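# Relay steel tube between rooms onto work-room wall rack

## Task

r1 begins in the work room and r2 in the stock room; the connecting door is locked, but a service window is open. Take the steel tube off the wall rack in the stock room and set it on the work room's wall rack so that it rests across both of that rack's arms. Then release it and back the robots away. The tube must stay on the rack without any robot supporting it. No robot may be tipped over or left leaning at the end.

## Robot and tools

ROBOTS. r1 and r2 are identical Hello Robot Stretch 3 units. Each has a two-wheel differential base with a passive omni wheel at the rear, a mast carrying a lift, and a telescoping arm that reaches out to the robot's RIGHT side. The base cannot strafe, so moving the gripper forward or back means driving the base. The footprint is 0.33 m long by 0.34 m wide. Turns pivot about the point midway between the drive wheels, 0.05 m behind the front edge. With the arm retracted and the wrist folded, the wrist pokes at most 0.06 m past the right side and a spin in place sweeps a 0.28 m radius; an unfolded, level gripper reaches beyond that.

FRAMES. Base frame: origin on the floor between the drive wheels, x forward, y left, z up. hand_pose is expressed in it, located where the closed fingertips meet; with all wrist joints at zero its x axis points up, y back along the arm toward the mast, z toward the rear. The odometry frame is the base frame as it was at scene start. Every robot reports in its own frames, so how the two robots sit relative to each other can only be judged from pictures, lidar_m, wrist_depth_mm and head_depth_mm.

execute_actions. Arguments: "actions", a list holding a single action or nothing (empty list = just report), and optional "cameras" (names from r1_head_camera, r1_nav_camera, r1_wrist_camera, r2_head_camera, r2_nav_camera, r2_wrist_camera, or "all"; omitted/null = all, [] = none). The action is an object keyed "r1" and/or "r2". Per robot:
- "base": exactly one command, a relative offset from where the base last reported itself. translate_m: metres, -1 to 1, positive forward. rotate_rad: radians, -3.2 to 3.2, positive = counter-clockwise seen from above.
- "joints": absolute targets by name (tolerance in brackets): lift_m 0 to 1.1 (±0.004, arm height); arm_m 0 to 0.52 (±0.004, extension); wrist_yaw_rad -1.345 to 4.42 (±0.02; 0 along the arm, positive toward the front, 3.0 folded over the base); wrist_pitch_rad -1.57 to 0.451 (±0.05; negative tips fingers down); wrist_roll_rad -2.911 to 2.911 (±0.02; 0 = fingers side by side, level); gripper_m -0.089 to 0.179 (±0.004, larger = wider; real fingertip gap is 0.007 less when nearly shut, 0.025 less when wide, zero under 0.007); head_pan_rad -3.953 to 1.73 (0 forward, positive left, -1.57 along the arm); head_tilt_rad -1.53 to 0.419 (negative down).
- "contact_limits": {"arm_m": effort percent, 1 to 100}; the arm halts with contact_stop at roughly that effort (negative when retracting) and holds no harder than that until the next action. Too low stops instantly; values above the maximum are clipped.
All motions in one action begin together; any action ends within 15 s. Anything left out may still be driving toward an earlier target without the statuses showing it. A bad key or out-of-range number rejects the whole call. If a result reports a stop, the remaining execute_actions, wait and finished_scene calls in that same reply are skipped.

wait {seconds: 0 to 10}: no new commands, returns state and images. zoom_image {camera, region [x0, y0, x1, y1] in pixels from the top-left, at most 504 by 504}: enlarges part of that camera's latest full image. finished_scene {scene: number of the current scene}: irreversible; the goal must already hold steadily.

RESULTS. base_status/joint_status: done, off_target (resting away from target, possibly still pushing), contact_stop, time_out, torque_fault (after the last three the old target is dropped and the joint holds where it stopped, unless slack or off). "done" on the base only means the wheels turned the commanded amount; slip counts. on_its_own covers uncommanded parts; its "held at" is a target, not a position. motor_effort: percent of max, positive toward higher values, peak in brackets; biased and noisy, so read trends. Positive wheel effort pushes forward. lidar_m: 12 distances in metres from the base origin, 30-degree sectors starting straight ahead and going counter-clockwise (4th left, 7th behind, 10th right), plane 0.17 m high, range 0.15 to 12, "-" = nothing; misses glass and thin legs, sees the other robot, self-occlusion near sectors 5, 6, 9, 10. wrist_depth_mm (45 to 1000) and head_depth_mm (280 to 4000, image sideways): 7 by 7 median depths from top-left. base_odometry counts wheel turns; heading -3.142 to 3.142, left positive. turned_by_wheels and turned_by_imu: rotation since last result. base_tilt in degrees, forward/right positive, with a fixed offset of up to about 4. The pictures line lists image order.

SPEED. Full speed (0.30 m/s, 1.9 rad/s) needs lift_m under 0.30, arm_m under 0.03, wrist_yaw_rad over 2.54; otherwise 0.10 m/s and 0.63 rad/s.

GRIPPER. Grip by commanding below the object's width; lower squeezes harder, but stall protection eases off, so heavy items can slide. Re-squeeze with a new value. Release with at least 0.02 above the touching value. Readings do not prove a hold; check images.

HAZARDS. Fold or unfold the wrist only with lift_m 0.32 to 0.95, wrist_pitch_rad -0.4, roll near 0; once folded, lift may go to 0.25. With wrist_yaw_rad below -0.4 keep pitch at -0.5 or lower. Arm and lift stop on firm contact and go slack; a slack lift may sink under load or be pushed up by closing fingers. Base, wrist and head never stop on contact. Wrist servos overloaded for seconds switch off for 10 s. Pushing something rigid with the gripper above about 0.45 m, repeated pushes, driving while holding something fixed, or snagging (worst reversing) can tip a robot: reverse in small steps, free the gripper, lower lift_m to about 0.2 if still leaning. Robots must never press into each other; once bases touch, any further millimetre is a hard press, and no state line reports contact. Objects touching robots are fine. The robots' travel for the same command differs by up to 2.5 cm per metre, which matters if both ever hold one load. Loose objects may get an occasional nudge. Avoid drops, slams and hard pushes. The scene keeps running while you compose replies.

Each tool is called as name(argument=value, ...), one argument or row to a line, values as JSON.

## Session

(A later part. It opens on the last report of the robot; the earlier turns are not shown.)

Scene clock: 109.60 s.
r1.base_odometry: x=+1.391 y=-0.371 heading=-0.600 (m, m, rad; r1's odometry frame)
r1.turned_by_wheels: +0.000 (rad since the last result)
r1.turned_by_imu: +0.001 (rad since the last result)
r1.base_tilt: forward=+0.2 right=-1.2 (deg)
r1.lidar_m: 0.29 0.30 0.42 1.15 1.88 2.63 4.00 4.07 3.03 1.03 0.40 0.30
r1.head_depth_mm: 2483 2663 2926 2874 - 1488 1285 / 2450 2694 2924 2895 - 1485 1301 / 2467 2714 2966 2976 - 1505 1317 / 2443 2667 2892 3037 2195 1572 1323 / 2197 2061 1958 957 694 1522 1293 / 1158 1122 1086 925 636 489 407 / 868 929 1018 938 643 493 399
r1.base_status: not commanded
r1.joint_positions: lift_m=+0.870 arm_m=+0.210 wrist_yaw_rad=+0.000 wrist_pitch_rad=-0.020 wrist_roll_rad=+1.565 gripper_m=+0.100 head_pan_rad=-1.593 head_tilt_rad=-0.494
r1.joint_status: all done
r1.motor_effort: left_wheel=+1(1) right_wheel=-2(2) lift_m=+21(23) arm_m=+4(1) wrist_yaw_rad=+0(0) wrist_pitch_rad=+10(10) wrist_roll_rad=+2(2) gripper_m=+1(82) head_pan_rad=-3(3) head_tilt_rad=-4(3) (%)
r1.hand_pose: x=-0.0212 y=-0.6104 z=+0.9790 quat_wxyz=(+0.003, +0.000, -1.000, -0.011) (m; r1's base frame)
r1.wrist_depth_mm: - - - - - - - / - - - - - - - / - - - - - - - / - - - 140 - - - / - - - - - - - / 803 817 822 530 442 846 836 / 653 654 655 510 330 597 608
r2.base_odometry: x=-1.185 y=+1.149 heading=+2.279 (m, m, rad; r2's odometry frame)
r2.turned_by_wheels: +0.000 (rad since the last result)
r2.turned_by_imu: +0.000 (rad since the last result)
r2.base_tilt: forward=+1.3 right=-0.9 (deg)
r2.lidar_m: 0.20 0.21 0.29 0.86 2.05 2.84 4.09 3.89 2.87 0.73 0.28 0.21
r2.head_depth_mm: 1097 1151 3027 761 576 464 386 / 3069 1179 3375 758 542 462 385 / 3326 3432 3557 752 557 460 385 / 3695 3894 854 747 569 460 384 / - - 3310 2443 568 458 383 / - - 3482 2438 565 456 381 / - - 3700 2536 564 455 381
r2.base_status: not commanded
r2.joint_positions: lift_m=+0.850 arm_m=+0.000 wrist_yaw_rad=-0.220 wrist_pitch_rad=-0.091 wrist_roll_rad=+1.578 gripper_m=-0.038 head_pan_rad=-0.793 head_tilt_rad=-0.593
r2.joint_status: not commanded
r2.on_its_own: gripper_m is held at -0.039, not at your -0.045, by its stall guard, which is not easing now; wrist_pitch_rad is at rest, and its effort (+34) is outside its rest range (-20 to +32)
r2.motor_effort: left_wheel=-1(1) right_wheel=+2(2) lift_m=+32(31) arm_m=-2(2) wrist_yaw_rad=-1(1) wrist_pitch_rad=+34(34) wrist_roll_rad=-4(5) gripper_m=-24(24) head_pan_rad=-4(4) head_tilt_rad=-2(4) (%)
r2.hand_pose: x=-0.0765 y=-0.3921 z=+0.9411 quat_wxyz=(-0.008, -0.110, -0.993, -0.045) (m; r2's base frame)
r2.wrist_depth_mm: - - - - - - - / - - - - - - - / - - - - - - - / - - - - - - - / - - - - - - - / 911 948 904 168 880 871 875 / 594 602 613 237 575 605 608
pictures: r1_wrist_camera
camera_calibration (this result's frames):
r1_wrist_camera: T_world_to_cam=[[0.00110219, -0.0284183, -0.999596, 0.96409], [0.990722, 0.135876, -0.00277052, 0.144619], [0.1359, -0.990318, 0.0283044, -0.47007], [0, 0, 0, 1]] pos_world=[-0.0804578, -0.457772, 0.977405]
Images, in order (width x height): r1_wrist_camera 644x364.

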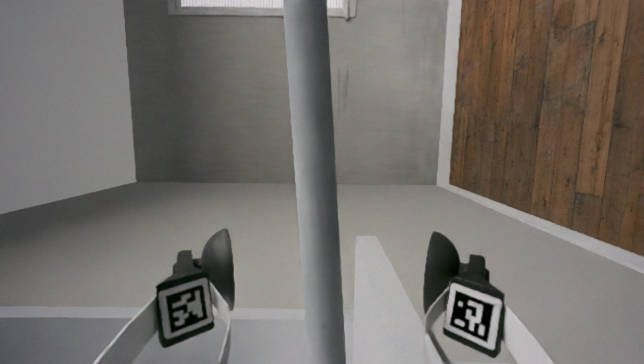

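execute_actions(
  actions=[
    {"r1":{"joints":{"arm_m":0.197,"gripper_m":-0.035}}},
  ],
  cameras=["r1_wrist_camera"],
)

execute_actions(
  actions=[
    {"r1":{"joints":{"lift_m":0.85}},"r2":{"joints":{"lift_m":0.83}}},
  ],
  cameras=["r2_head_camera","r1_wrist_camera"],
)

Scene clock: 111.63 s.
r1.base_odometry: x=+1.391 y=-0.371 heading=-0.600 (m, m, rad; r1's odometry frame)
r1.turned_by_wheels: +0.000 (rad since the last result)
r1.turned_by_imu: +0.001 (rad since the last result)
r1.base_tilt: forward=+0.3 right=-1.2 (deg)
r1.lidar_m: 0.29 0.30 0.42 1.15 1.89 2.64 3.99 4.05 3.01 1.03 0.40 0.30
r1.head_depth_mm: 2464 2680 2923 2909 2279 - 1262 / 2473 2695 2893 2951 - - 1303 / 2445 2686 2971 2946 - - 1305 / 2504 2690 2952 2990 2194 1597 1317 / 2208 2077 1958 957 726 1512 1297 / 1169 1126 1079 919 640 490 408 / 869 935 1017 941 647 494 399
r1.base_status: not commanded
r1.joint_positions: lift_m=+0.870 arm_m=+0.197 wrist_yaw_rad=+0.000 wrist_pitch_rad=-0.022 wrist_roll_rad=+1.565 gripper_m=-0.034 head_pan_rad=-1.593 head_tilt_rad=-0.494
r1.joint_status: all done
r1.motor_effort: left_wheel=+1(1) right_wheel=-2(1) lift_m=+21(21) arm_m=-3(2) wrist_yaw_rad=+0(1) wrist_pitch_rad=+11(12) wrist_roll_rad=+2(2) gripper_m=-16(91) head_pan_rad=-3(2) head_tilt_rad=-3(3) (%)
r1.hand_pose: x=-0.0212 y=-0.5979 z=+0.9787 quat_wxyz=(+0.003, +0.000, -1.000, -0.011) (m; r1's base frame)
r1.wrist_depth_mm: - - - - - - - / - - - - - - - / - - - - - - - / - - - - - - - / - - - - - - - / 774 783 807 - 834 853 817 / 680 678 658 505 534 601 617
r2.base_odometry: x=-1.185 y=+1.149 heading=+2.279 (m, m, rad; r2's odometry frame)
r2.turned_by_wheels: +0.000 (rad since the last result)
r2.turned_by_imu: +0.000 (rad since the last result)
r2.base_tilt: forward=+1.3 right=-0.9 (deg)
r2.lidar_m: 0.20 0.21 0.29 0.85 2.05 2.83 4.09 3.89 2.87 0.73 0.28 0.21
r2.head_depth_mm: 1104 1149 3039 760 576 464 387 / 3032 1182 3422 758 555 461 386 / 3320 3449 3367 752 554 460 385 / 3664 3888 865 751 569 459 384 / - - 3495 2456 568 457 383 / - - 3697 2428 564 457 382 / - - 3678 2514 563 454 380
r2.base_status: not commanded
r2.joint_positions: lift_m=+0.850 arm_m=+0.000 wrist_yaw_rad=-0.220 wrist_pitch_rad=-0.091 wrist_roll_rad=+1.578 gripper_m=-0.038 head_pan_rad=-0.793 head_tilt_rad=-0.593
r2.joint_status: not commanded
r2.on_its_own: gripper_m is held at -0.039, not at your -0.045, by its stall guard, which is not easing now; wrist_pitch_rad is at rest, and its effort (+34) is outside its rest range (-20 to +32)
r2.motor_effort: left_wheel=-1(1) right_wheel=+2(2) lift_m=+32(31) arm_m=-1(2) wrist_yaw_rad=+0(0) wrist_pitch_rad=+34(35) wrist_roll_rad=-4(4) gripper_m=-24(24) head_pan_rad=-4(5) head_tilt_rad=-3(3) (%)
r2.hand_pose: x=-0.0765 y=-0.3921 z=+0.9412 quat_wxyz=(-0.008, -0.110, -0.993, -0.045) (m; r2's base frame)
r2.wrist_depth_mm: - - - - - - - / - - - - - - - / - - - - - - - / - - - - - - - / - - - - - - - / 895 886 921 298 874 863 860 / 605 601 614 244 570 611 607
pictures: r1_wrist_camera
camera_calibration (this result's frames):
r1_wrist_camera: T_world_to_cam=[[0.00107309, -0.0271171, -0.999632, 0.964926], [0.990723, 0.135869, -0.0026222, 0.142773], [0.13589, -0.990356, 0.0270114, -0.456432], [0, 0, 0, 1]] pos_world=[-0.0804591, -0.445262, 0.977274]
Images, in order (width x height): r1_wrist_camera 644x364.

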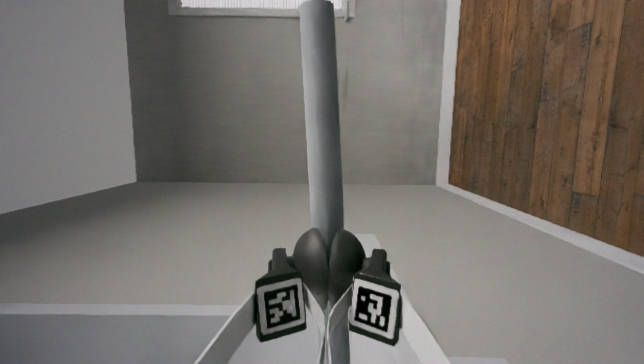

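Scene clock: 112.57 s.
r1.base_odometry: x=+1.391 y=-0.371 heading=-0.600 (m, m, rad; r1's odometry frame)
r1.turned_by_wheels: +0.000 (rad since the last result)
r1.turned_by_imu: +0.000 (rad since the last result)
r1.base_tilt: forward=+0.3 right=-1.2 (deg)
r1.lidar_m: 0.29 0.30 0.42 1.15 1.89 2.64 4.00 4.06 3.03 1.03 0.40 0.30
r1.head_depth_mm: 2448 2601 2925 2849 2232 - 1255 / 2476 2653 2908 2935 2231 - 1297 / 2464 2693 2887 2975 2272 - 1308 / 2485 2663 2899 3042 2090 1587 1318 / 2212 2078 1928 966 663 1523 1279 / 1171 1119 1088 923 641 489 407 / 871 930 1017 941 649 493 400
r1.base_status: not commanded
r1.joint_positions: lift_m=+0.850 arm_m=+0.197 wrist_yaw_rad=+0.000 wrist_pitch_rad=-0.019 wrist_roll_rad=+1.565 gripper_m=-0.034 head_pan_rad=-1.593 head_tilt_rad=-0.494
r1.joint_status: all done
r1.motor_effort: left_wheel=+1(1) right_wheel=-1(2) lift_m=+18(18) arm_m=-3(3) wrist_yaw_rad=+0(1) wrist_pitch_rad=+9(11) wrist_roll_rad=+2(2) gripper_m=-15(15) head_pan_rad=-2(3) head_tilt_rad=-3(2) (%)
r1.hand_pose: x=-0.0213 y=-0.5980 z=+0.9596 quat_wxyz=(+0.003, +0.000, -1.000, -0.010) (m; r1's base frame)
r1.wrist_depth_mm: - - - - - - - / - - - - - - - / - - - - - - - / - - - - - - - / - - - - - - - / 795 798 841 - 814 843 836 / 669 668 665 655 590 604 620
r2.base_odometry: x=-1.185 y=+1.149 heading=+2.279 (m, m, rad; r2's odometry frame)
r2.turned_by_wheels: +0.000 (rad since the last result)
r2.turned_by_imu: +0.000 (rad since the last result)
r2.base_tilt: forward=+1.3 right=-0.9 (deg)
r2.lidar_m: 0.20 0.21 0.29 0.86 2.04 2.85 4.09 3.91 2.87 0.73 0.28 0.21
r2.head_depth_mm: 1100 1164 3006 761 576 463 387 / 3043 1184 3424 757 555 462 386 / 3333 3472 3566 754 562 460 385 / 3659 3962 871 751 570 460 383 / - - 3719 2338 568 458 383 / - - 3709 2433 565 457 382 / - - 3678 2556 563 455 380
r2.base_status: not commanded
r2.joint_positions: lift_m=+0.830 arm_m=+0.000 wrist_yaw_rad=-0.220 wrist_pitch_rad=-0.065 wrist_roll_rad=+1.578 gripper_m=-0.038 head_pan_rad=-0.793 head_tilt_rad=-0.593
r2.joint_status: all done
r2.on_its_own: gripper_m is held at -0.039, not at your -0.045, by its stall guard, which is not easing now
r2.motor_effort: left_wheel=-2(1) right_wheel=+2(2) lift_m=+29(31) arm_m=-1(2) wrist_yaw_rad=+0(0) wrist_pitch_rad=+24(34) wrist_roll_rad=-4(4) gripper_m=-22(24) head_pan_rad=-4(4) head_tilt_rad=-3(2) (%)
r2.hand_pose: x=-0.0767 y=-0.3932 z=+0.9278 quat_wxyz=(-0.007, -0.110, -0.993, -0.032) (m; r2's base frame)
r2.wrist_depth_mm: - - - - - - - / - - - - - - - / - - - - - - - / - - - - - - - / - - - - - - - / 908 890 878 234 902 886 866 / 599 600 606 245 603 616 611
pictures: r1_wrist_camera, r2_head_camera (sideways: a quarter turn clockwise sets it upright)
camera_calibration (this result's frames):
r1_wrist_camera: T_world_to_cam=[[0.00107164, -0.0300262, -0.999549, 0.944082], [0.990755, 0.13563, -0.00301208, 0.143024], [0.135659, -0.990304, 0.0298939, -0.458722], [0, 0, 0, 1]] pos_world=[-0.0804831, -0.445325, 0.9578]
r2_head_camera: T_world_to_cam=[[-0.419176, 0.340416, -0.84167, 1.11279], [0.677184, 0.734721, -0.0400968, 0.0530111], [0.604743, -0.586773, -0.538502, 0.657162], [0, 0, 0, 1]] pos_world=[0.0331424, -0.0321552, 1.29261]
Images, in order (width x height): r1_wrist_camera 644x364, r2_head_camera 896x504.

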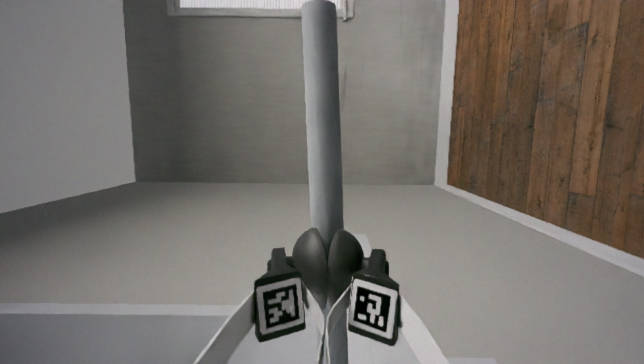

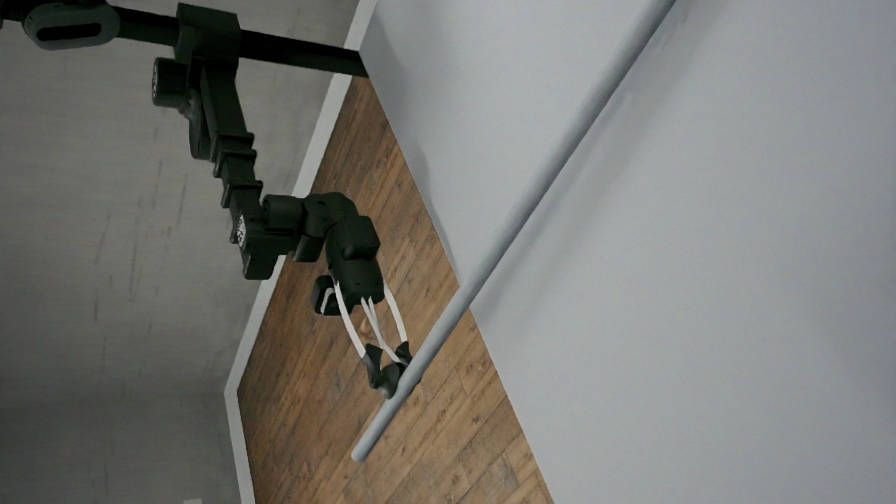

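Now touching sill (damped). Regrip.

execute_actions(
  actions=[
    {"r1":{"joints":{"arm_m":0.215,"gripper_m":0.07,"lift_m":0.86}}},
  ],
  cameras=["r1_wrist_camera"],
)

execute_actions(
  actions=[
    {"r1":{"joints":{"gripper_m":-0.035}}},
  ],
  cameras=["r1_wrist_camera"],
)

Scene clock: 114.37 s.
r1.base_odometry: x=+1.391 y=-0.371 heading=-0.600 (m, m, rad; r1's odometry frame)
r1.turned_by_wheels: +0.000 (rad since the last result)
r1.turned_by_imu: +0.001 (rad since the last result)
r1.base_tilt: forward=+0.2 right=-1.3 (deg)
r1.lidar_m: 0.29 0.30 0.42 1.15 1.89 2.65 4.00 4.08 3.01 1.03 0.40 0.30
r1.head_depth_mm: 2476 2634 2869 2832 2215 - 1262 / 2471 2678 2936 2962 - 1476 1294 / 2460 2708 2913 2930 - 1479 1304 / 2478 2673 2938 3018 2206 1579 1317 / 2206 2064 1932 954 728 1520 1300 / 1165 1122 1086 922 638 490 407 / 870 930 1013 937 648 493 400
r1.base_status: not commanded
r1.joint_positions: lift_m=+0.860 arm_m=+0.215 wrist_yaw_rad=+0.001 wrist_pitch_rad=-0.019 wrist_roll_rad=+1.565 gripper_m=+0.070 head_pan_rad=-1.593 head_tilt_rad=-0.494
r1.joint_status: all done
r1.motor_effort: left_wheel=+1(1) right_wheel=-2(2) lift_m=+21(24) arm_m=+3(3) wrist_yaw_rad=-1(1) wrist_pitch_rad=+9(10) wrist_roll_rad=+2(2) gripper_m=+1(81) head_pan_rad=-3(3) head_tilt_rad=-4(2) (%)
r1.hand_pose: x=-0.0211 y=-0.6154 z=+0.9693 quat_wxyz=(+0.003, +0.000, -1.000, -0.010) (m; r1's base frame)
r1.wrist_depth_mm: - - - - - - - / - - - - - - - / - - - - - - - / - - - - - - - / - - - - - - - / 784 758 - 701 406 843 837 / 646 667 643 431 318 605 605
r2.base_odometry: x=-1.185 y=+1.149 heading=+2.279 (m, m, rad; r2's odometry frame)
r2.turned_by_wheels: +0.000 (rad since the last result)
r2.turned_by_imu: +0.000 (rad since the last result)
r2.base_tilt: forward=+1.3 right=-0.9 (deg)
r2.lidar_m: 0.20 0.21 0.29 0.85 2.04 2.84 4.10 3.89 2.87 0.73 0.28 0.21
r2.head_depth_mm: 1098 1152 3037 761 576 462 386 / 3060 1184 3434 756 554 461 386 / 3380 3460 3535 752 552 461 385 / 3662 3929 864 751 570 459 384 / - - 3532 838 568 458 383 / - - 3687 2422 564 456 381 / - - 3660 2542 564 455 381
r2.base_status: not commanded
r2.joint_positions: lift_m=+0.830 arm_m=+0.000 wrist_yaw_rad=-0.219 wrist_pitch_rad=-0.075 wrist_roll_rad=+1.587 gripper_m=-0.038 head_pan_rad=-0.793 head_tilt_rad=-0.593
r2.joint_status: not commanded
r2.on_its_own: gripper_m is held at -0.039, not at your -0.045, by its stall guard, which is not easing now
r2.motor_effort: left_wheel=-1(1) right_wheel=+2(2) lift_m=+29(29) arm_m=-2(2) wrist_yaw_rad=-1(0) wrist_pitch_rad=+29(29) wrist_roll_rad=-9(9) gripper_m=-23(23) head_pan_rad=-5(4) head_tilt_rad=-2(3) (%)
r2.hand_pose: x=-0.0764 y=-0.3928 z=+0.9251 quat_wxyz=(-0.012, -0.109, -0.993, -0.037) (m; r2's base frame)
r2.wrist_depth_mm: - - - - - - - / - - - - - - - / - - - - - - - / - - - - - - - / - - - - - - - / 917 934 905 164 879 865 849 / 616 610 608 253 612 602 596
pictures: r1_wrist_camera
camera_calibration (this result's frames):
r1_wrist_camera: T_world_to_cam=[[0.00111424, -0.0297066, -0.999558, 0.953455], [0.99067, 0.136251, -0.00294503, 0.14558], [0.136279, -0.990229, 0.0295813, -0.475976], [0, 0, 0, 1]] pos_world=[-0.0804183, -0.462837, 0.967543]
Images, in order (width x height): r1_wrist_camera 644x364.

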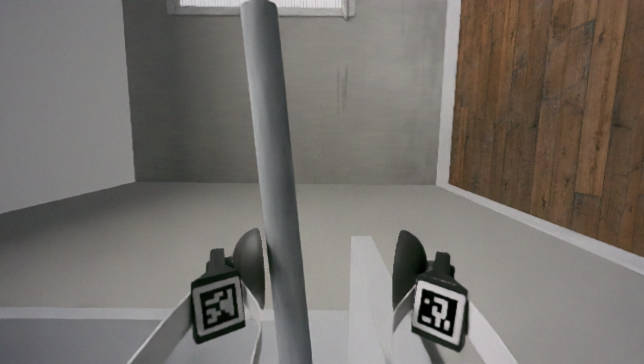

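Scene clock: 115.90 s.
r1.base_odometry: x=+1.391 y=-0.371 heading=-0.600 (m, m, rad; r1's odometry frame)
r1.turned_by_wheels: +0.000 (rad since the last result)
r1.turned_by_imu: +0.000 (rad since the last result)
r1.base_tilt: forward=+0.3 right=-1.3 (deg)
r1.lidar_m: 0.29 0.30 0.42 1.16 1.89 2.64 4.01 4.06 3.03 1.03 0.40 0.30
r1.head_depth_mm: 2471 2664 2945 2867 2211 - 1257 / 2471 2631 2910 2932 - 1490 1304 / 2472 2637 2945 3004 - 1481 1318 / 2468 2689 2899 2970 2202 1568 1311 / 2205 2061 1935 954 690 1529 1291 / 1170 1123 1087 925 637 489 408 / 864 928 1017 938 647 493 399
r1.base_status: not commanded
r1.joint_positions: lift_m=+0.860 arm_m=+0.215 wrist_yaw_rad=+0.000 wrist_pitch_rad=-0.020 wrist_roll_rad=+1.561 gripper_m=-0.034 head_pan_rad=-1.593 head_tilt_rad=-0.494
r1.joint_status: all done
r1.motor_effort: left_wheel=+1(1) right_wheel=-2(2) lift_m=+21(21) arm_m=+3(4) wrist_yaw_rad=+0(1) wrist_pitch_rad=+10(10) wrist_roll_rad=+4(4) gripper_m=-17(93) head_pan_rad=-3(3) head_tilt_rad=-2(3) (%)
r1.hand_pose: x=-0.0213 y=-0.6154 z=+0.9692 quat_wxyz=(+0.006, +0.000, -1.000, -0.010) (m; r1's base frame)
r1.wrist_depth_mm: - - - - - - - / - - - - - - - / - - - - - - - / - - - - - - - / - - - - - - - / 797 814 817 - 829 817 838 / 652 644 647 421 321 629 614
r2.base_odometry: x=-1.185 y=+1.149 heading=+2.279 (m, m, rad; r2's odometry frame)
r2.turned_by_wheels: +0.000 (rad since the last result)
r2.turned_by_imu: +0.000 (rad since the last result)
r2.base_tilt: forward=+1.3 right=-0.9 (deg)
r2.lidar_m: 0.20 0.21 0.29 0.86 2.04 2.84 4.09 3.91 2.87 0.73 0.28 0.21
r2.head_depth_mm: 1103 1151 3054 762 576 463 387 / 3074 1180 3407 756 556 462 386 / 3337 3475 3546 752 556 461 385 / 3726 3925 863 749 569 460 384 / - - 3512 2434 568 458 383 / - - 3683 2445 565 457 382 / - - 3697 2529 563 455 380
r2.base_status: not commanded
r2.joint_positions: lift_m=+0.830 arm_m=+0.000 wrist_yaw_rad=-0.219 wrist_pitch_rad=-0.068 wrist_roll_rad=+1.582 gripper_m=-0.038 head_pan_rad=-0.793 head_tilt_rad=-0.593
r2.joint_status: not commanded
r2.on_its_own: gripper_m is held at -0.039, not at your -0.045, by its stall guard, which is not easing now
r2.motor_effort: left_wheel=-1(1) right_wheel=+2(1) lift_m=+29(29) arm_m=-2(3) wrist_yaw_rad=+0(1) wrist_pitch_rad=+26(28) wrist_roll_rad=-6(9) gripper_m=-22(23) head_pan_rad=-4(5) head_tilt_rad=-2(2) (%)
r2.hand_pose: x=-0.0766 y=-0.3931 z=+0.9270 quat_wxyz=(-0.009, -0.110, -0.993, -0.034) (m; r2's base frame)
r2.wrist_depth_mm: - - - - - - - / - - - - - - - / - - - - - - - / - - - - - - - / - - - - - - - / 926 892 926 164 884 867 856 / 613 596 607 252 612 602 609
pictures: r1_wrist_camera
camera_calibration (this result's frames):
r1_wrist_camera: T_world_to_cam=[[-0.00366504, -0.0290228, -0.999572, 0.953615], [0.990722, 0.135695, -0.00757253, 0.149888], [0.135857, -0.990325, 0.0282562, -0.474713], [0, 0, 0, 1]] pos_world=[-0.0805099, -0.462783, 0.967756]
Images, in order (width x height): r1_wrist_camera 644x364.

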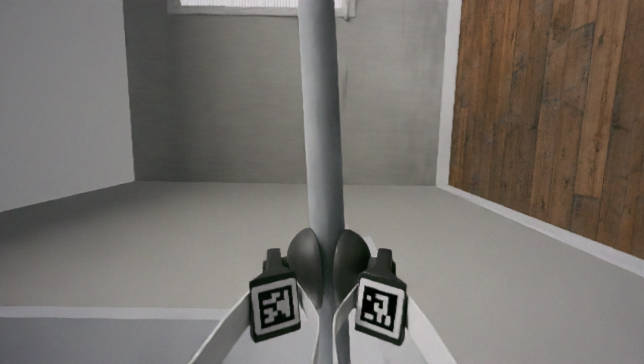

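execute_actions(
  actions=[
    {"r1":{"joints":{"gripper_m":0.12,"lift_m":0.885}}},
  ],
  cameras=[],
)

execute_actions(
  actions=[
    {"r1":{"joints":{"arm_m":0.23}}},
  ],
  cameras=["r1_wrist_camera"],
)

execute_actions(
  actions=[
    {"r1":{"joints":{"gripper_m":-0.035}}},
  ],
  cameras=["r1_wrist_camera"],
)

Scene clock: 118.10 s.
r1.base_odometry: x=+1.391 y=-0.371 heading=-0.600 (m, m, rad; r1's odometry frame)
r1.turned_by_wheels: +0.000 (rad since the last result)
r1.turned_by_imu: +0.001 (rad since the last result)
r1.base_tilt: forward=+0.2 right=-1.3 (deg)
r1.lidar_m: 0.29 0.30 0.42 1.15 1.89 2.64 3.99 4.07 3.02 1.02 0.40 0.30
r1.head_depth_mm: 2433 2705 2945 2854 - 1529 1291 / 2487 2674 2894 3028 - 1493 1298 / 2457 2667 2901 3023 - 1499 1314 / 2443 2662 2895 3038 2221 1623 1308 / 2216 2038 1950 953 729 1520 1288 / 1162 1120 1083 921 640 489 408 / 863 929 1015 937 649 494 399
r1.base_status: not commanded
r1.joint_positions: lift_m=+0.885 arm_m=+0.215 wrist_yaw_rad=+0.002 wrist_pitch_rad=-0.025 wrist_roll_rad=+1.565 gripper_m=+0.120 head_pan_rad=-1.593 head_tilt_rad=-0.494
r1.joint_status: all done
r1.motor_effort: left_wheel=+2(2) right_wheel=-3(4) lift_m=+21(20) arm_m=+3(3) wrist_yaw_rad=-2(3) wrist_pitch_rad=+12(13) wrist_roll_rad=+2(4) gripper_m=+1(81) head_pan_rad=-3(2) head_tilt_rad=-3(3) (%)
r1.hand_pose: x=-0.0208 y=-0.6153 z=+0.9929 quat_wxyz=(+0.003, +0.001, -1.000, -0.013) (m; r1's base frame)
r1.wrist_depth_mm: - - - - - - - / - - - - - - - / - - - - - - - / - - - - - - - / - - - - - - - / 803 866 814 629 470 817 839 / 633 642 645 642 333 559 602
r2.base_odometry: x=-1.185 y=+1.149 heading=+2.279 (m, m, rad; r2's odometry frame)
r2.turned_by_wheels: +0.000 (rad since the last result)
r2.turned_by_imu: +0.000 (rad since the last result)
r2.base_tilt: forward=+1.4 right=-0.9 (deg)
r2.lidar_m: 0.20 0.21 0.29 0.85 2.04 2.84 4.09 3.92 2.87 0.73 0.28 0.21
r2.head_depth_mm: 1098 1140 3014 761 576 464 387 / 3054 1171 3439 755 554 462 385 / 3337 3427 3595 752 554 460 386 / 3633 3849 852 749 570 460 384 / - - 3307 2334 568 457 383 / - - 3467 2432 565 456 382 / - - 3678 2517 563 454 380
r2.base_status: not commanded
r2.joint_positions: lift_m=+0.830 arm_m=+0.000 wrist_yaw_rad=-0.219 wrist_pitch_rad=-0.074 wrist_roll_rad=+1.586 gripper_m=-0.038 head_pan_rad=-0.793 head_tilt_rad=-0.593
r2.joint_status: not commanded
r2.on_its_own: gripper_m is held at -0.039, not at your -0.045, by its stall guard, which is not easing now
r2.motor_effort: left_wheel=-1(1) right_wheel=+2(2) lift_m=+29(29) arm_m=-1(2) wrist_yaw_rad=-1(1) wrist_pitch_rad=+28(28) wrist_roll_rad=-8(8) gripper_m=-23(22) head_pan_rad=-4(5) head_tilt_rad=-3(3) (%)
r2.hand_pose: x=-0.0764 y=-0.3928 z=+0.9254 quat_wxyz=(-0.011, -0.109, -0.993, -0.037) (m; r2's base frame)
r2.wrist_depth_mm: - - - - - - - / - - - - - - - / - - - - - - - / - - - - - - - / - - - - - - - / 912 939 895 165 865 847 866 / 603 612 618 250 609 601 597
pictures: none
No camera images: the call's "cameras" was empty. Leave "cameras" out to get every camera's image.

Scene clock: 119.03 s.
r1.base_odometry: x=+1.391 y=-0.371 heading=-0.600 (m, m, rad; r1's odometry frame)
r1.turned_by_wheels: +0.000 (rad since the last result)
r1.turned_by_imu: +0.000 (rad since the last result)
r1.base_tilt: forward=+0.3 right=-1.2 (deg)
r1.lidar_m: 0.29 0.30 0.42 1.15 1.89 2.64 3.99 4.06 3.03 1.03 0.40 0.30
r1.head_depth_mm: 2462 2680 2875 2910 - 1534 1287 / 2456 2704 2946 3025 - 1541 1296 / 2463 2687 2931 3061 - 1546 1309 / 2498 2691 2919 3006 2157 1628 1312 / 2201 2056 1934 954 725 1513 1293 / 1157 1132 1083 922 639 490 407 / 868 931 1013 940 646 494 399
r1.base_status: not commanded
r1.joint_positions: lift_m=+0.885 arm_m=+0.230 wrist_yaw_rad=+0.002 wrist_pitch_rad=-0.024 wrist_roll_rad=+1.565 gripper_m=+0.120 head_pan_rad=-1.593 head_tilt_rad=-0.494
r1.joint_status: all done
r1.motor_effort: left_wheel=+2(1) right_wheel=-2(3) lift_m=+21(21) arm_m=+3(7) wrist_yaw_rad=-1(2) wrist_pitch_rad=+12(12) wrist_roll_rad=+2(2) gripper_m=+1(1) head_pan_rad=-2(2) head_tilt_rad=-3(2) (%)
r1.hand_pose: x=-0.0208 y=-0.6303 z=+0.9930 quat_wxyz=(+0.003, +0.001, -1.000, -0.013) (m; r1's base frame)
r1.wrist_depth_mm: - - - - - - - / - - - 132 - - - / - - - - - - - / - - - - - - - / - - - - - - - / 812 852 800 721 469 833 820 / 637 617 625 618 336 558 615
r2.base_odometry: x=-1.185 y=+1.149 heading=+2.279 (m, m, rad; r2's odometry frame)
r2.turned_by_wheels: +0.000 (rad since the last result)
r2.turned_by_imu: +0.000 (rad since the last result)
r2.base_tilt: forward=+1.4 right=-0.9 (deg)
r2.lidar_m: 0.20 0.21 0.29 0.86 2.04 2.84 4.08 3.90 2.87 0.73 0.28 0.21
r2.head_depth_mm: 1101 1141 3033 762 576 463 387 / 3050 1172 3429 757 555 462 385 / 3337 3509 3657 755 553 461 385 / 3710 3824 847 749 570 459 384 / - - 3302 2348 567 458 383 / - - 3449 2422 566 456 382 / - - 3682 2530 563 455 381
r2.base_status: not commanded
r2.joint_positions: lift_m=+0.830 arm_m=+0.000 wrist_yaw_rad=-0.219 wrist_pitch_rad=-0.074 wrist_roll_rad=+1.586 gripper_m=-0.038 head_pan_rad=-0.793 head_tilt_rad=-0.593
r2.joint_status: not commanded
r2.on_its_own: gripper_m is held at -0.039, not at your -0.045, by its stall guard, which is not easing now
r2.motor_effort: left_wheel=-2(1) right_wheel=+1(1) lift_m=+29(29) arm_m=-2(1) wrist_yaw_rad=-1(1) wrist_pitch_rad=+28(28) wrist_roll_rad=-8(9) gripper_m=-23(23) head_pan_rad=-4(4) head_tilt_rad=-3(3) (%)
r2.hand_pose: x=-0.0765 y=-0.3928 z=+0.9254 quat_wxyz=(-0.011, -0.109, -0.993, -0.037) (m; r2's base frame)
r2.wrist_depth_mm: - - - - - - - / - - - - - - - / - - - - - - - / - - - - - - - / - - - 164 - - - / 949 894 903 166 904 861 850 / 612 603 620 250 594 610 595
pictures: r1_wrist_camera
camera_calibration (this result's frames):
r1_wrist_camera: T_world_to_cam=[[0.00069029, -0.0245294, -0.999699, 0.980066], [0.990495, 0.137522, -0.0026904, 0.147898], [0.137546, -0.990195, 0.0243912, -0.486217], [0, 0, 0, 1]] pos_world=[-0.0802912, -0.477749, 0.992028]
Images, in order (width x height): r1_wrist_camera 644x364.

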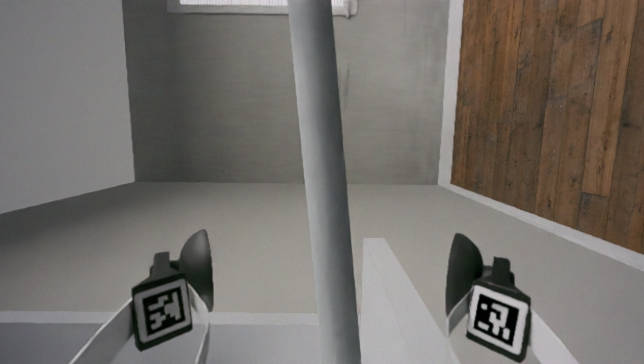

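Scene clock: 121.07 s.
r1.base_odometry: x=+1.391 y=-0.371 heading=-0.600 (m, m, rad; r1's odometry frame)
r1.turned_by_wheels: +0.000 (rad since the last result)
r1.turned_by_imu: +0.001 (rad since the last result)
r1.base_tilt: forward=+0.3 right=-1.3 (deg)
r1.lidar_m: 0.29 0.30 0.42 1.15 1.89 2.64 3.98 4.08 3.01 1.03 0.40 0.30
r1.head_depth_mm: 2433 2665 2916 2892 - 1541 1290 / 2445 2657 2904 3082 - 1539 1303 / 2478 2681 2917 3093 - 1553 1312 / 2491 2676 2949 2998 2175 1601 1315 / 2191 2054 1913 955 728 1514 1285 / 1174 1119 1086 924 639 489 407 / 865 933 1013 937 642 493 399
r1.base_status: not commanded
r1.joint_positions: lift_m=+0.885 arm_m=+0.230 wrist_yaw_rad=+0.002 wrist_pitch_rad=-0.024 wrist_roll_rad=+1.565 gripper_m=-0.034 head_pan_rad=-1.593 head_tilt_rad=-0.494
r1.joint_status: all done
r1.motor_effort: left_wheel=+2(2) right_wheel=-3(2) lift_m=+21(21) arm_m=+4(3) wrist_yaw_rad=-1(1) wrist_pitch_rad=+12(13) wrist_roll_rad=+2(2) gripper_m=-18(95) head_pan_rad=-3(3) head_tilt_rad=-4(3) (%)
r1.hand_pose: x=-0.0208 y=-0.6303 z=+0.9932 quat_wxyz=(+0.003, +0.001, -1.000, -0.012) (m; r1's base frame)
r1.wrist_depth_mm: - - - 121 - - - / - - - - - - - / - - - 128 - - - / - - - - - - - / - - - 129 - - - / 796 803 808 129 818 814 818 / 624 639 624 611 460 609 609
r2.base_odometry: x=-1.185 y=+1.149 heading=+2.279 (m, m, rad; r2's odometry frame)
r2.turned_by_wheels: +0.000 (rad since the last result)
r2.turned_by_imu: +0.000 (rad since the last result)
r2.base_tilt: forward=+1.3 right=-0.9 (deg)
r2.lidar_m: 0.20 0.21 0.29 0.85 2.05 2.85 4.07 3.90 2.87 0.73 0.28 0.21
r2.head_depth_mm: 1101 1145 3031 760 576 463 386 / 3054 1169 3400 756 541 463 386 / 3343 3461 3684 753 555 461 385 / 3702 3851 848 748 571 460 384 / - - 3118 2435 567 458 383 / - - 3751 2451 567 456 382 / - - 3648 2540 564 455 381
r2.base_status: not commanded
r2.joint_positions: lift_m=+0.830 arm_m=+0.000 wrist_yaw_rad=-0.219 wrist_pitch_rad=-0.075 wrist_roll_rad=+1.587 gripper_m=-0.038 head_pan_rad=-0.793 head_tilt_rad=-0.593
r2.joint_status: not commanded
r2.on_its_own: gripper_m is held at -0.039, not at your -0.045, by its stall guard, which is not easing now
r2.motor_effort: left_wheel=+0(1) right_wheel=+1(1) lift_m=+30(29) arm_m=-2(2) wrist_yaw_rad=-1(1) wrist_pitch_rad=+28(28) wrist_roll_rad=-8(9) gripper_m=-23(23) head_pan_rad=-4(4) head_tilt_rad=-3(3) (%)
r2.hand_pose: x=-0.0765 y=-0.3928 z=+0.9252 quat_wxyz=(-0.012, -0.109, -0.993, -0.037) (m; r2's base frame)
r2.wrist_depth_mm: - - - - - - - / - - - - - - - / - - - - - - - / - - - - - - - / - - - 163 - - - / 934 909 909 167 893 857 864 / 610 609 618 243 607 602 585
pictures: r1_wrist_camera
camera_calibration (this result's frames):
r1_wrist_camera: T_world_to_cam=[[0.000655889, -0.0251853, -0.999683, 0.979811], [0.990494, 0.137524, -0.0028148, 0.148025], [0.137551, -0.990178, 0.0250361, -0.486873], [0, 0, 0, 1]] pos_world=[-0.080291, -0.477771, 0.992106]
Images, in order (width x height): r1_wrist_camera 644x364.

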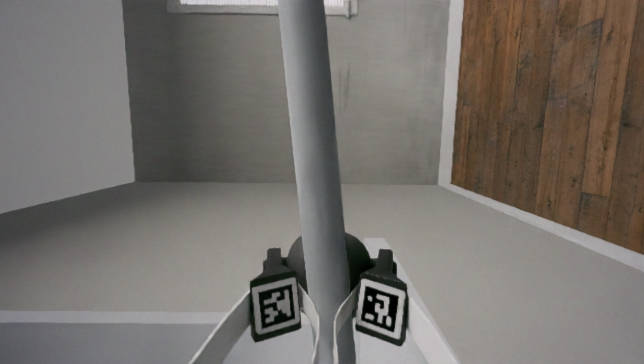

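execute_actions(
  actions=[
    {"r1":{"joints":{"lift_m":0.85}},"r2":{"joints":{"gripper_m":0.1,"head_pan_rad":-1.3}}},
  ],
  cameras=[],
)

execute_actions(
  actions=[
    {"r1":{"base":{"translate_m":-0.7}}},
  ],
  cameras=["r1_wrist_camera","r1_nav_camera","r2_wrist_camera","r2_nav_camera"],
)

Scene clock: 123.10 s.
r1.base_odometry: x=+1.391 y=-0.371 heading=-0.600 (m, m, rad; r1's odometry frame)
r1.turned_by_wheels: +0.000 (rad since the last result)
r1.turned_by_imu: +0.000 (rad since the last result)
r1.base_tilt: forward=+0.3 right=-1.3 (deg)
r1.lidar_m: 0.29 0.30 0.42 1.15 1.89 2.64 4.00 4.10 3.01 1.03 0.40 0.30
r1.head_depth_mm: 2453 2674 2919 2890 2194 - 1253 / 2438 2701 2937 2926 - 1471 1291 / 2494 2700 2928 2943 - 1504 1312 / 2502 2693 2955 2992 2090 1570 1318 / 2198 2062 1938 965 662 1523 1284 / 1171 1130 1093 923 640 490 407 / 868 929 1020 938 648 494 400
r1.base_status: not commanded
r1.joint_positions: lift_m=+0.850 arm_m=+0.230 wrist_yaw_rad=-0.002 wrist_pitch_rad=-0.012 wrist_roll_rad=+1.565 gripper_m=-0.034 head_pan_rad=-1.593 head_tilt_rad=-0.494
r1.joint_status: all done
r1.motor_effort: left_wheel=+1(2) right_wheel=-1(2) lift_m=+17(22) arm_m=+3(3) wrist_yaw_rad=+1(3) wrist_pitch_rad=+6(12) wrist_roll_rad=+2(2) gripper_m=-16(18) head_pan_rad=-2(3) head_tilt_rad=-3(2) (%)
r1.hand_pose: x=-0.0218 y=-0.6306 z=+0.9614 quat_wxyz=(+0.003, -0.001, -1.000, -0.007) (m; r1's base frame)
r1.wrist_depth_mm: - - - 123 - - - / - - - 124 - - - / - - - 129 - - - / - - - - - - - / - - - 344 - - - / 779 796 815 129 816 813 846 / 635 638 634 138 540 598 631
r2.base_odometry: x=-1.185 y=+1.149 heading=+2.279 (m, m, rad; r2's odometry frame)
r2.turned_by_wheels: +0.000 (rad since the last result)
r2.turned_by_imu: +0.000 (rad since the last result)
r2.base_tilt: forward=+1.3 right=-1.0 (deg)
r2.lidar_m: 0.20 0.21 0.29 0.85 2.05 2.84 4.10 3.89 2.88 0.73 0.28 0.21
r2.head_depth_mm: 2053 2504 2775 2495 1963 1544 1384 / 1041 1284 1613 756 594 1451 1346 / 735 811 901 753 572 460 385 / 754 824 906 748 569 459 384 / 2662 2942 3143 747 567 458 383 / 2673 2904 1310 741 546 456 382 / 2820 1151 3389 739 545 455 380
r2.base_status: not commanded
r2.joint_positions: lift_m=+0.830 arm_m=+0.000 wrist_yaw_rad=-0.221 wrist_pitch_rad=-0.022 wrist_roll_rad=+1.574 gripper_m=+0.100 head_pan_rad=-1.293 head_tilt_rad=-0.593
r2.joint_status: all done
r2.motor_effort: left_wheel=-1(1) right_wheel=+1(2) lift_m=+30(29) arm_m=-2(1) wrist_yaw_rad=+1(1) wrist_pitch_rad=+8(28) wrist_roll_rad=-2(9) gripper_m=+0(81) head_pan_rad=-4(40) head_tilt_rad=-2(4) (%)
r2.hand_pose: x=-0.0774 y=-0.3946 z=+0.9386 quat_wxyz=(-0.003, -0.110, -0.994, -0.011) (m; r2's base frame)
r2.wrist_depth_mm: - - - - - - - / - - - - - - - / - - - - - - - / - - - - - - - / - - - - - - - / 869 - 883 761 864 899 894 / 615 606 605 621 587 613 619
pictures: none
No camera images: the call's "cameras" was empty. Leave "cameras" out to get every camera's image.

Scene clock: 131.10 s.
r1.base_odometry: x=+0.813 y=+0.024 heading=-0.600 (m, m, rad; r1's odometry frame)
r1.turned_by_wheels: +0.000 (rad since the last result)
r1.turned_by_imu: +0.003 (rad since the last result)
r1.base_tilt: forward=+0.3 right=-1.2 (deg)
r1.lidar_m: 0.98 1.03 1.41 1.83 1.91 2.66 3.30 3.48 3.00 2.92 1.36 1.01
r1.head_depth_mm: 2428 2626 2894 2877 2213 - 1262 / 2450 2647 2882 2903 - 1470 1295 / 2454 2687 2880 3014 - 1494 1301 / 2462 2652 2884 2990 2101 1569 1314 / 2486 2672 2887 3032 2031 1625 1317 / 2485 2645 2894 3102 2062 1636 1337 / 2485 2627 2558 2507 2081 1674 1345
r1.base_status: done
r1.joint_positions: lift_m=+0.850 arm_m=+0.230 wrist_yaw_rad=+0.008 wrist_pitch_rad=-0.053 wrist_roll_rad=+1.569 gripper_m=-0.034 head_pan_rad=-1.593 head_tilt_rad=-0.494
r1.joint_status: not commanded
r1.motor_effort: left_wheel=+3(5) right_wheel=-4(14) lift_m=+19(19) arm_m=+3(3) wrist_yaw_rad=-5(11) wrist_pitch_rad=+27(27) wrist_roll_rad=+0(2) gripper_m=-18(19) head_pan_rad=-3(3) head_tilt_rad=-4(3) (%)
r1.hand_pose: x=-0.0192 y=-0.6293 z=+0.9508 quat_wxyz=(+0.001, +0.004, -1.000, -0.027) (m; r1's base frame)
r1.wrist_depth_mm: - - - - - - - / - - - - - - - / - - - - - - - / - - - - - - - / - - - 128 - - - / - - - 129 - - - / - - - - - - -
r2.base_odometry: x=-1.185 y=+1.149 heading=+2.279 (m, m, rad; r2's odometry frame)
r2.turned_by_wheels: +0.000 (rad since the last result)
r2.turned_by_imu: +0.000 (rad since the last result)
r2.base_tilt: forward=+1.3 right=-0.9 (deg)
r2.lidar_m: 0.20 0.21 0.29 0.85 2.04 2.84 4.09 3.84 2.86 0.73 0.28 0.21
r2.head_depth_mm: 2058 2507 2774 2502 1966 1536 1383 / 1038 1287 1619 755 595 489 1356 / 733 812 899 753 572 461 385 / 753 822 903 748 571 460 384 / 2679 2929 3140 747 568 458 383 / 2768 3062 3294 741 546 456 382 / 2875 3143 3390 738 549 454 381
r2.base_status: not commanded
r2.joint_positions: lift_m=+0.830 arm_m=+0.000 wrist_yaw_rad=-0.221 wrist_pitch_rad=-0.022 wrist_roll_rad=+1.574 gripper_m=+0.100 head_pan_rad=-1.293 head_tilt_rad=-0.593
r2.joint_status: not commanded
r2.motor_effort: left_wheel=-1(1) right_wheel=+1(1) lift_m=+29(29) arm_m=-2(2) wrist_yaw_rad=+1(1) wrist_pitch_rad=+8(9) wrist_roll_rad=-2(3) gripper_m=+1(1) head_pan_rad=-4(4) head_tilt_rad=-3(4) (%)
r2.hand_pose: x=-0.0774 y=-0.3946 z=+0.9386 quat_wxyz=(-0.003, -0.110, -0.994, -0.011) (m; r2's base frame)
r2.wrist_depth_mm: - - - - - - - / - - - - - - - / - - - - - - - / - - - - - - - / - - - - - - - / 901 - 889 769 859 886 909 / 624 602 619 246 582 618 636
pictures: r1_nav_camera (sideways: a quarter turn counterclockwise sets it upright), r1_wrist_camera, r2_nav_camera (sideways: a quarter turn counterclockwise sets it upright), r2_wrist_camera
camera_calibration (this result's frames):
r1_nav_camera: T_world_to_cam=[[0.00737303, -0.48077, 0.876816, -1.09589], [-0.999736, -0.022634, -0.00400391, 0.0604466], [0.0217708, -0.876554, -0.48081, 0.584207], [0, 0, 0, 1]] pos_world=[0.055792, -0.0134152, 1.24203]
r1_wrist_camera: T_world_to_cam=[[0.00459973, 0.0043517, -0.99998, 0.956397], [0.989629, 0.143554, 0.00517683, 0.142363], [0.143573, -0.989633, -0.00364626, -0.457297], [0, 0, 0, 1]] pos_world=[-0.0796297, -0.477155, 0.953974]
r2_nav_camera: T_world_to_cam=[[0.221633, -0.573694, 0.788514, -0.988812], [-0.958615, -0.276375, 0.0683634, -0.0273339], [0.178706, -0.771033, -0.611206, 0.748679], [0, 0, 0, 1]] pos_world=[0.0591569, 0.00242597, 1.23916]
r2_wrist_camera: T_world_to_cam=[[-0.0199446, 0.0142636, -0.999699, 0.941962], [0.999795, 0.0037934, -0.0198924, 0.121773], [0.00350853, -0.999891, -0.0143363, -0.210897], [0, 0, 0, 1]] pos_world=[-0.102221, -0.224772, 0.941078]
Images, in order (width x height): r1_nav_camera 672x504, r1_wrist_camera 644x364, r2_nav_camera 672x504, r2_wrist_camera 644x364.

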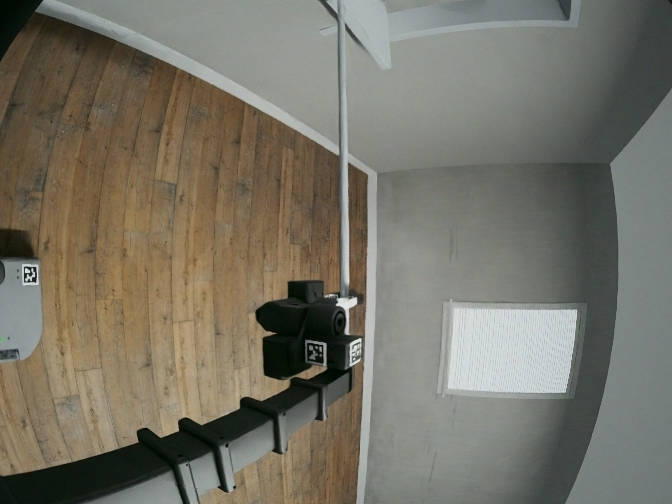

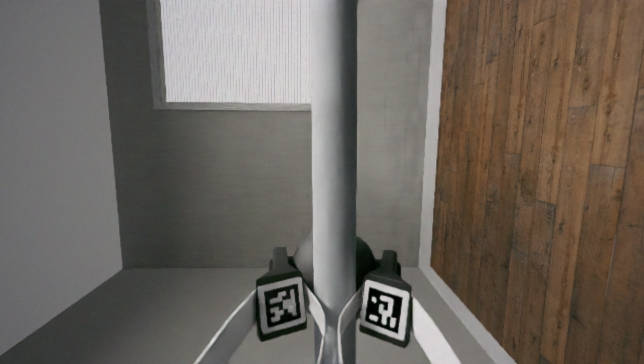

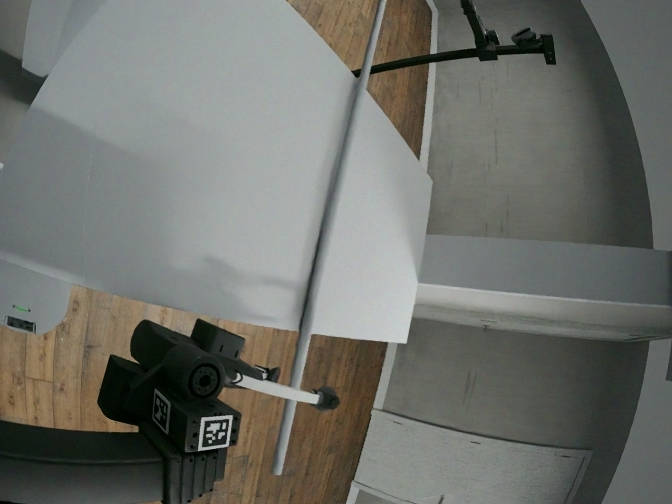

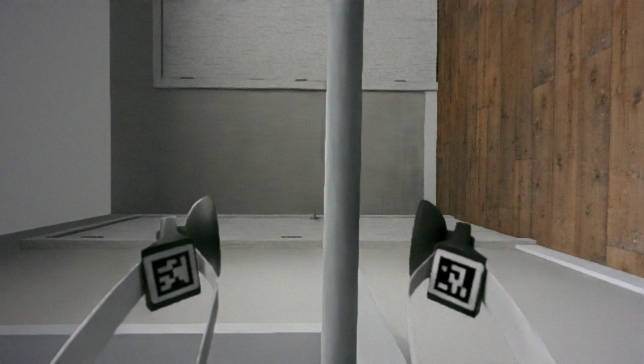

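execute_actions(
  actions=[
    {"r1":{"joints":{"lift_m":0.838}},"r2":{"joints":{"gripper_m":-0.03,"lift_m":0.82,"arm_m":0.008}}},
  ],
  cameras=["r2_wrist_camera"],
)

execute_actions(
  actions=[
    {"r1":{"joints":{"gripper_m":0.12,"lift_m":0.825}}},
  ],
  cameras=["r1_wrist_camera"],
)

execute_actions(
  actions=[
    {"r1":{"base":{"translate_m":0.71},"joints":{"arm_m":0.18}}},
  ],
  cameras=["r1_wrist_camera","r1_nav_camera"],
)

Scene clock: 133.17 s.
r1.base_odometry: x=+0.813 y=+0.024 heading=-0.600 (m, m, rad; r1's odometry frame)
r1.turned_by_wheels: +0.000 (rad since the last result)
r1.turned_by_imu: +0.001 (rad since the last result)
r1.base_tilt: forward=+0.2 right=-1.2 (deg)
r1.lidar_m: 0.98 1.03 1.41 1.83 1.91 2.67 3.29 3.46 3.01 2.92 1.37 1.02
r1.head_depth_mm: 2443 2634 2931 2867 2164 - 1258 / 2412 2639 2913 2939 - - 1290 / 2466 2655 2891 2958 - - 1300 / 2459 2629 2928 3048 2116 1572 1317 / 2465 2691 2875 3049 2062 1626 1326 / 2458 2674 2931 3014 2055 1645 1337 / 2445 2627 2553 2547 2094 1652 1340
r1.base_status: not commanded
r1.joint_positions: lift_m=+0.838 arm_m=+0.230 wrist_yaw_rad=+0.004 wrist_pitch_rad=-0.054 wrist_roll_rad=+1.571 gripper_m=-0.034 head_pan_rad=-1.593 head_tilt_rad=-0.494
r1.joint_status: all done
r1.motor_effort: left_wheel=+3(3) right_wheel=-4(5) lift_m=+19(20) arm_m=+4(3) wrist_yaw_rad=-3(6) wrist_pitch_rad=+28(28) wrist_roll_rad=-1(0) gripper_m=-19(19) head_pan_rad=-3(2) head_tilt_rad=-4(4) (%)
r1.hand_pose: x=-0.0203 y=-0.6293 z=+0.9386 quat_wxyz=(+0.000, +0.002, -1.000, -0.027) (m; r1's base frame)
r1.wrist_depth_mm: - - - - - - - / - - - - - - - / - - - - - - - / - - - - - - - / - - - 128 - - - / - - - 128 - - - / - - - - - - -
r2.base_odometry: x=-1.185 y=+1.149 heading=+2.279 (m, m, rad; r2's odometry frame)
r2.turned_by_wheels: +0.000 (rad since the last result)
r2.turned_by_imu: +0.000 (rad since the last result)
r2.base_tilt: forward=+1.4 right=-0.9 (deg)
r2.lidar_m: 0.20 0.21 0.29 0.86 2.04 2.84 4.08 3.90 2.87 0.73 0.28 0.21
r2.head_depth_mm: 2051 2489 2802 2512 1975 1540 1391 / 1037 1287 1616 757 595 1455 1347 / 734 811 910 752 572 461 385 / 753 822 906 749 570 459 384 / 2695 2950 3151 745 567 457 383 / 2777 3064 3278 742 546 456 381 / 2869 3188 3438 739 547 454 381
r2.base_status: not commanded
r2.joint_positions: lift_m=+0.820 arm_m=+0.008 wrist_yaw_rad=-0.220 wrist_pitch_rad=-0.026 wrist_roll_rad=+1.574 gripper_m=-0.029 head_pan_rad=-1.293 head_tilt_rad=-0.593
r2.joint_status: all done
r2.motor_effort: left_wheel=-2(1) right_wheel=+1(1) lift_m=+26(26) arm_m=+3(4) wrist_yaw_rad=+0(1) wrist_pitch_rad=+10(11) wrist_roll_rad=-2(2) gripper_m=-18(94) head_pan_rad=-4(5) head_tilt_rad=-3(2) (%)
r2.hand_pose: x=-0.0772 y=-0.4021 z=+0.9279 quat_wxyz=(-0.003, -0.110, -0.994, -0.013) (m; r2's base frame)
r2.wrist_depth_mm: - - - - - - - / - - - - - - - / - - - - - - - / - - - - - - - / - - - 154 - - - / 873 897 875 155 888 899 916 / 604 599 609 218 589 615 626
pictures: r2_wrist_camera
camera_calibration (this result's frames):
r2_wrist_camera: T_world_to_cam=[[-0.0192564, 0.0173948, -0.999663, 0.93268], [0.999805, 0.00468743, -0.0191776, 0.121057], [0.00435226, -0.999838, -0.0174816, -0.215608], [0, 0, 0, 1]] pos_world=[-0.102135, -0.232364, 0.930918]
Images, in order (width x height): r2_wrist_camera 644x364.

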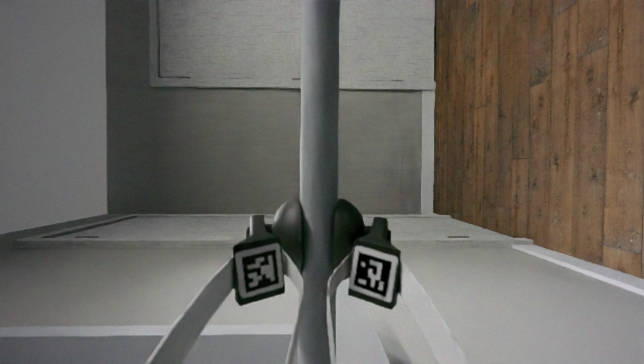

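Scene clock: 135.20 s.
r1.base_odometry: x=+0.813 y=+0.024 heading=-0.600 (m, m, rad; r1's odometry frame)
r1.turned_by_wheels: +0.000 (rad since the last result)
r1.turned_by_imu: +0.000 (rad since the last result)
r1.base_tilt: forward=+0.2 right=-1.2 (deg)
r1.lidar_m: 0.99 1.04 1.40 1.83 1.90 2.66 3.31 3.46 3.00 2.92 1.36 1.02
r1.head_depth_mm: 2464 2642 2893 2869 2140 - 1271 / 2447 2665 2894 2911 2133 - 1289 / 2448 2645 2892 2971 2193 - 1310 / 2466 2672 2895 3018 2122 1571 1305 / 2443 2690 2891 3058 2049 1631 1326 / 2471 2686 2910 3119 2066 1642 1329 / 2421 2605 2598 2536 2089 1658 1339
r1.base_status: not commanded
r1.joint_positions: lift_m=+0.825 arm_m=+0.230 wrist_yaw_rad=+0.002 wrist_pitch_rad=-0.025 wrist_roll_rad=+1.571 gripper_m=+0.120 head_pan_rad=-1.593 head_tilt_rad=-0.494
r1.joint_status: all done
r1.motor_effort: left_wheel=+2(3) right_wheel=-3(5) lift_m=+18(15) arm_m=+3(4) wrist_yaw_rad=-1(3) wrist_pitch_rad=+12(28) wrist_roll_rad=-1(0) gripper_m=+1(81) head_pan_rad=-2(3) head_tilt_rad=-3(3) (%)
r1.hand_pose: x=-0.0207 y=-0.6303 z=+0.9331 quat_wxyz=(+0.000, +0.001, -1.000, -0.013) (m; r1's base frame)
r1.wrist_depth_mm: - - - - - - - / - - - - - - - / - - - - - - - / - - - - - - - / - - - - - - - / - - - - - - - / - - - - - - -
r2.base_odometry: x=-1.185 y=+1.149 heading=+2.279 (m, m, rad; r2's odometry frame)
r2.turned_by_wheels: +0.000 (rad since the last result)
r2.turned_by_imu: +0.000 (rad since the last result)
r2.base_tilt: forward=+1.3 right=-0.9 (deg)
r2.lidar_m: 0.20 0.21 0.29 0.86 2.05 2.84 4.08 3.92 2.87 0.73 0.28 0.21
r2.head_depth_mm: 2050 2509 2766 2510 1964 1539 1390 / 1039 1288 1622 758 595 488 1347 / 733 810 902 753 572 461 385 / 755 822 903 749 569 459 384 / 2676 2941 3142 745 569 458 383 / 2764 3062 3277 742 545 456 382 / 2860 3153 3405 739 546 455 380
r2.base_status: not commanded
r2.joint_positions: lift_m=+0.820 arm_m=+0.008 wrist_yaw_rad=-0.218 wrist_pitch_rad=-0.011 wrist_roll_rad=+1.570 gripper_m=-0.029 head_pan_rad=-1.293 head_tilt_rad=-0.593
r2.joint_status: not commanded
r2.motor_effort: left_wheel=-1(1) right_wheel=+1(2) lift_m=+26(26) arm_m=+3(2) wrist_yaw_rad=-1(1) wrist_pitch_rad=+4(10) wrist_roll_rad=+0(2) gripper_m=-17(18) head_pan_rad=-5(4) head_tilt_rad=-3(3) (%)
r2.hand_pose: x=-0.0768 y=-0.4027 z=+0.9316 quat_wxyz=(+0.000, -0.109, -0.994, -0.006) (m; r2's base frame)
r2.wrist_depth_mm: - - - - - - - / - - - - - - - / - - - - - - - / - - - - - - - / - - - 153 - - - / 860 892 800 152 906 890 895 / 603 605 612 225 590 626 631
pictures: r1_wrist_camera
camera_calibration (this result's frames):
r1_wrist_camera: T_world_to_cam=[[0.00659739, -0.024231, -0.999685, 0.920498], [0.990469, 0.1377, 0.00319892, 0.142268], [0.137579, -0.990178, 0.0249085, -0.485238], [0, 0, 0, 1]] pos_world=[-0.0802268, -0.477758, 0.931839]
Images, in order (width x height): r1_wrist_camera 644x364.

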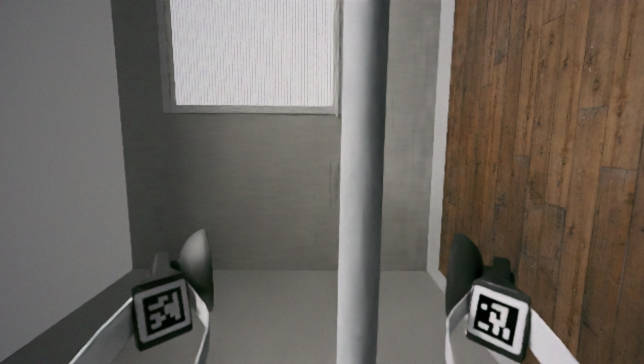

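Scene clock: 143.73 s.
r1.base_odometry: x=+1.399 y=-0.377 heading=-0.600 (m, m, rad; r1's odometry frame)
r1.turned_by_wheels: +0.000 (rad since the last result)
r1.turned_by_imu: +0.003 (rad since the last result)
r1.base_tilt: forward=+0.3 right=-1.2 (deg)
r1.lidar_m: 0.28 0.29 0.41 1.11 1.89 2.64 4.01 4.06 3.02 0.99 0.39 0.29
r1.head_depth_mm: 2485 2647 2894 2917 2045 - 1262 / 2497 2658 2920 2923 2062 - 1236 / 2470 2686 2940 2911 2027 - 1273 / 2483 2669 2935 3012 2014 1562 1313 / 2112 1982 1858 909 662 1471 1264 / 1122 1076 1050 918 641 489 397 / 859 926 1031 940 647 494 400
r1.base_status: done
r1.joint_positions: lift_m=+0.825 arm_m=+0.180 wrist_yaw_rad=+0.002 wrist_pitch_rad=-0.024 wrist_roll_rad=+1.571 gripper_m=+0.120 head_pan_rad=-1.593 head_tilt_rad=-0.494
r1.joint_status: all done
r1.motor_effort: left_wheel=+1(5) right_wheel=-1(3) lift_m=+18(18) arm_m=-2(3) wrist_yaw_rad=-1(1) wrist_pitch_rad=+12(12) wrist_roll_rad=+0(0) gripper_m=+1(2) head_pan_rad=-3(2) head_tilt_rad=-2(2) (%)
r1.hand_pose: x=-0.0210 y=-0.5808 z=+0.9333 quat_wxyz=(+0.000, +0.001, -1.000, -0.012) (m; r1's base frame)
r1.wrist_depth_mm: - - - - - - - / - - - - - - - / - - - - - - - / - - - - - - - / - - - - - - - / 781 826 787 668 773 814 815 / 655 683 667 279 543 536 604
r2.base_odometry: x=-1.185 y=+1.149 heading=+2.279 (m, m, rad; r2's odometry frame)
r2.turned_by_wheels: +0.000 (rad since the last result)
r2.turned_by_imu: +0.000 (rad since the last result)
r2.base_tilt: forward=+1.3 right=-0.9 (deg)
r2.lidar_m: 0.20 0.21 0.29 0.86 2.05 2.84 4.09 3.87 2.88 0.73 0.28 0.21
r2.head_depth_mm: 2060 2488 2793 2507 1963 1543 1385 / 1040 1276 1617 758 593 488 1354 / 736 811 897 755 573 460 385 / 754 824 903 749 570 460 384 / 2683 2931 3157 745 566 457 383 / 1110 1230 1296 743 546 456 381 / 2867 1163 3382 738 547 455 381
r2.base_status: not commanded
r2.joint_positions: lift_m=+0.820 arm_m=+0.008 wrist_yaw_rad=-0.218 wrist_pitch_rad=-0.011 wrist_roll_rad=+1.570 gripper_m=-0.029 head_pan_rad=-1.293 head_tilt_rad=-0.593
r2.joint_status: not commanded
r2.motor_effort: left_wheel=-1(1) right_wheel=+1(1) lift_m=+25(26) arm_m=+3(3) wrist_yaw_rad=-1(1) wrist_pitch_rad=+4(5) wrist_roll_rad=+0(0) gripper_m=-17(16) head_pan_rad=-4(4) head_tilt_rad=-2(2) (%)
r2.hand_pose: x=-0.0768 y=-0.4027 z=+0.9316 quat_wxyz=(+0.000, -0.109, -0.994, -0.006) (m; r2's base frame)
r2.wrist_depth_mm: - - - - - - - / - - - - - - - / - - - - - - - / - - - - - - - / - - - 153 - - - / 849 887 799 153 897 879 907 / 606 619 615 225 604 624 619
pictures: r1_nav_camera (sideways: a quarter turn counterclockwise sets it upright), r1_wrist_camera
camera_calibration (this result's frames):
r1_nav_camera: T_world_to_cam=[[0.00737288, -0.480774, 0.876813, -1.09589], [-0.999736, -0.0226339, -0.00400412, 0.0604468], [0.0217708, -0.876552, -0.480814, 0.584213], [0, 0, 0, 1]] pos_world=[0.055792, -0.013415, 1.24203]
r1_wrist_camera: T_world_to_cam=[[0.00657843, -0.0247848, -0.999671, 0.921503], [0.990581, 0.136895, 0.00312456, 0.135268], [0.136773, -0.990275, 0.0254519, -0.436822], [0, 0, 0, 1]] pos_world=[-0.0803106, -0.428252, 0.931896]
Images, in order (width x height): r1_nav_camera 672x504, r1_wrist_camera 644x364.

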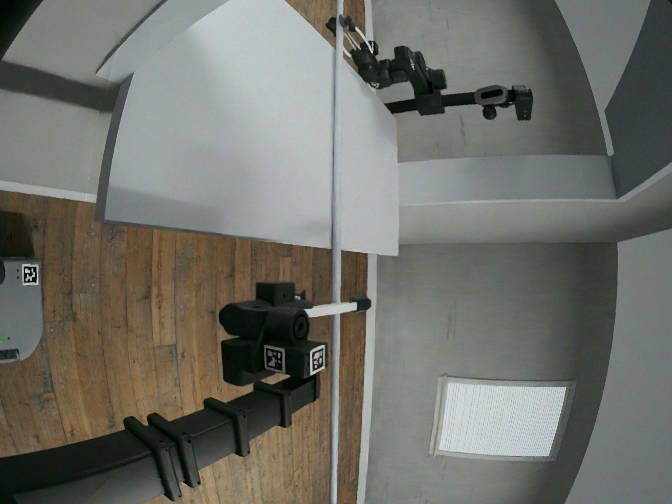

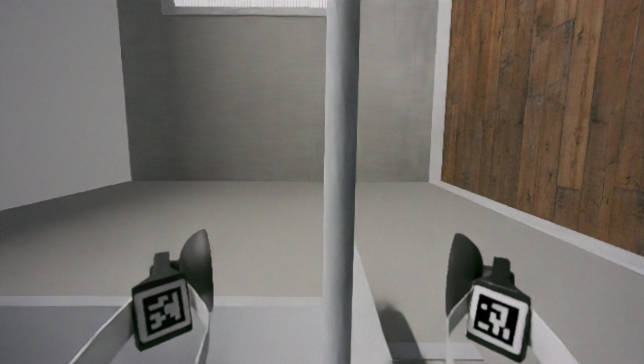

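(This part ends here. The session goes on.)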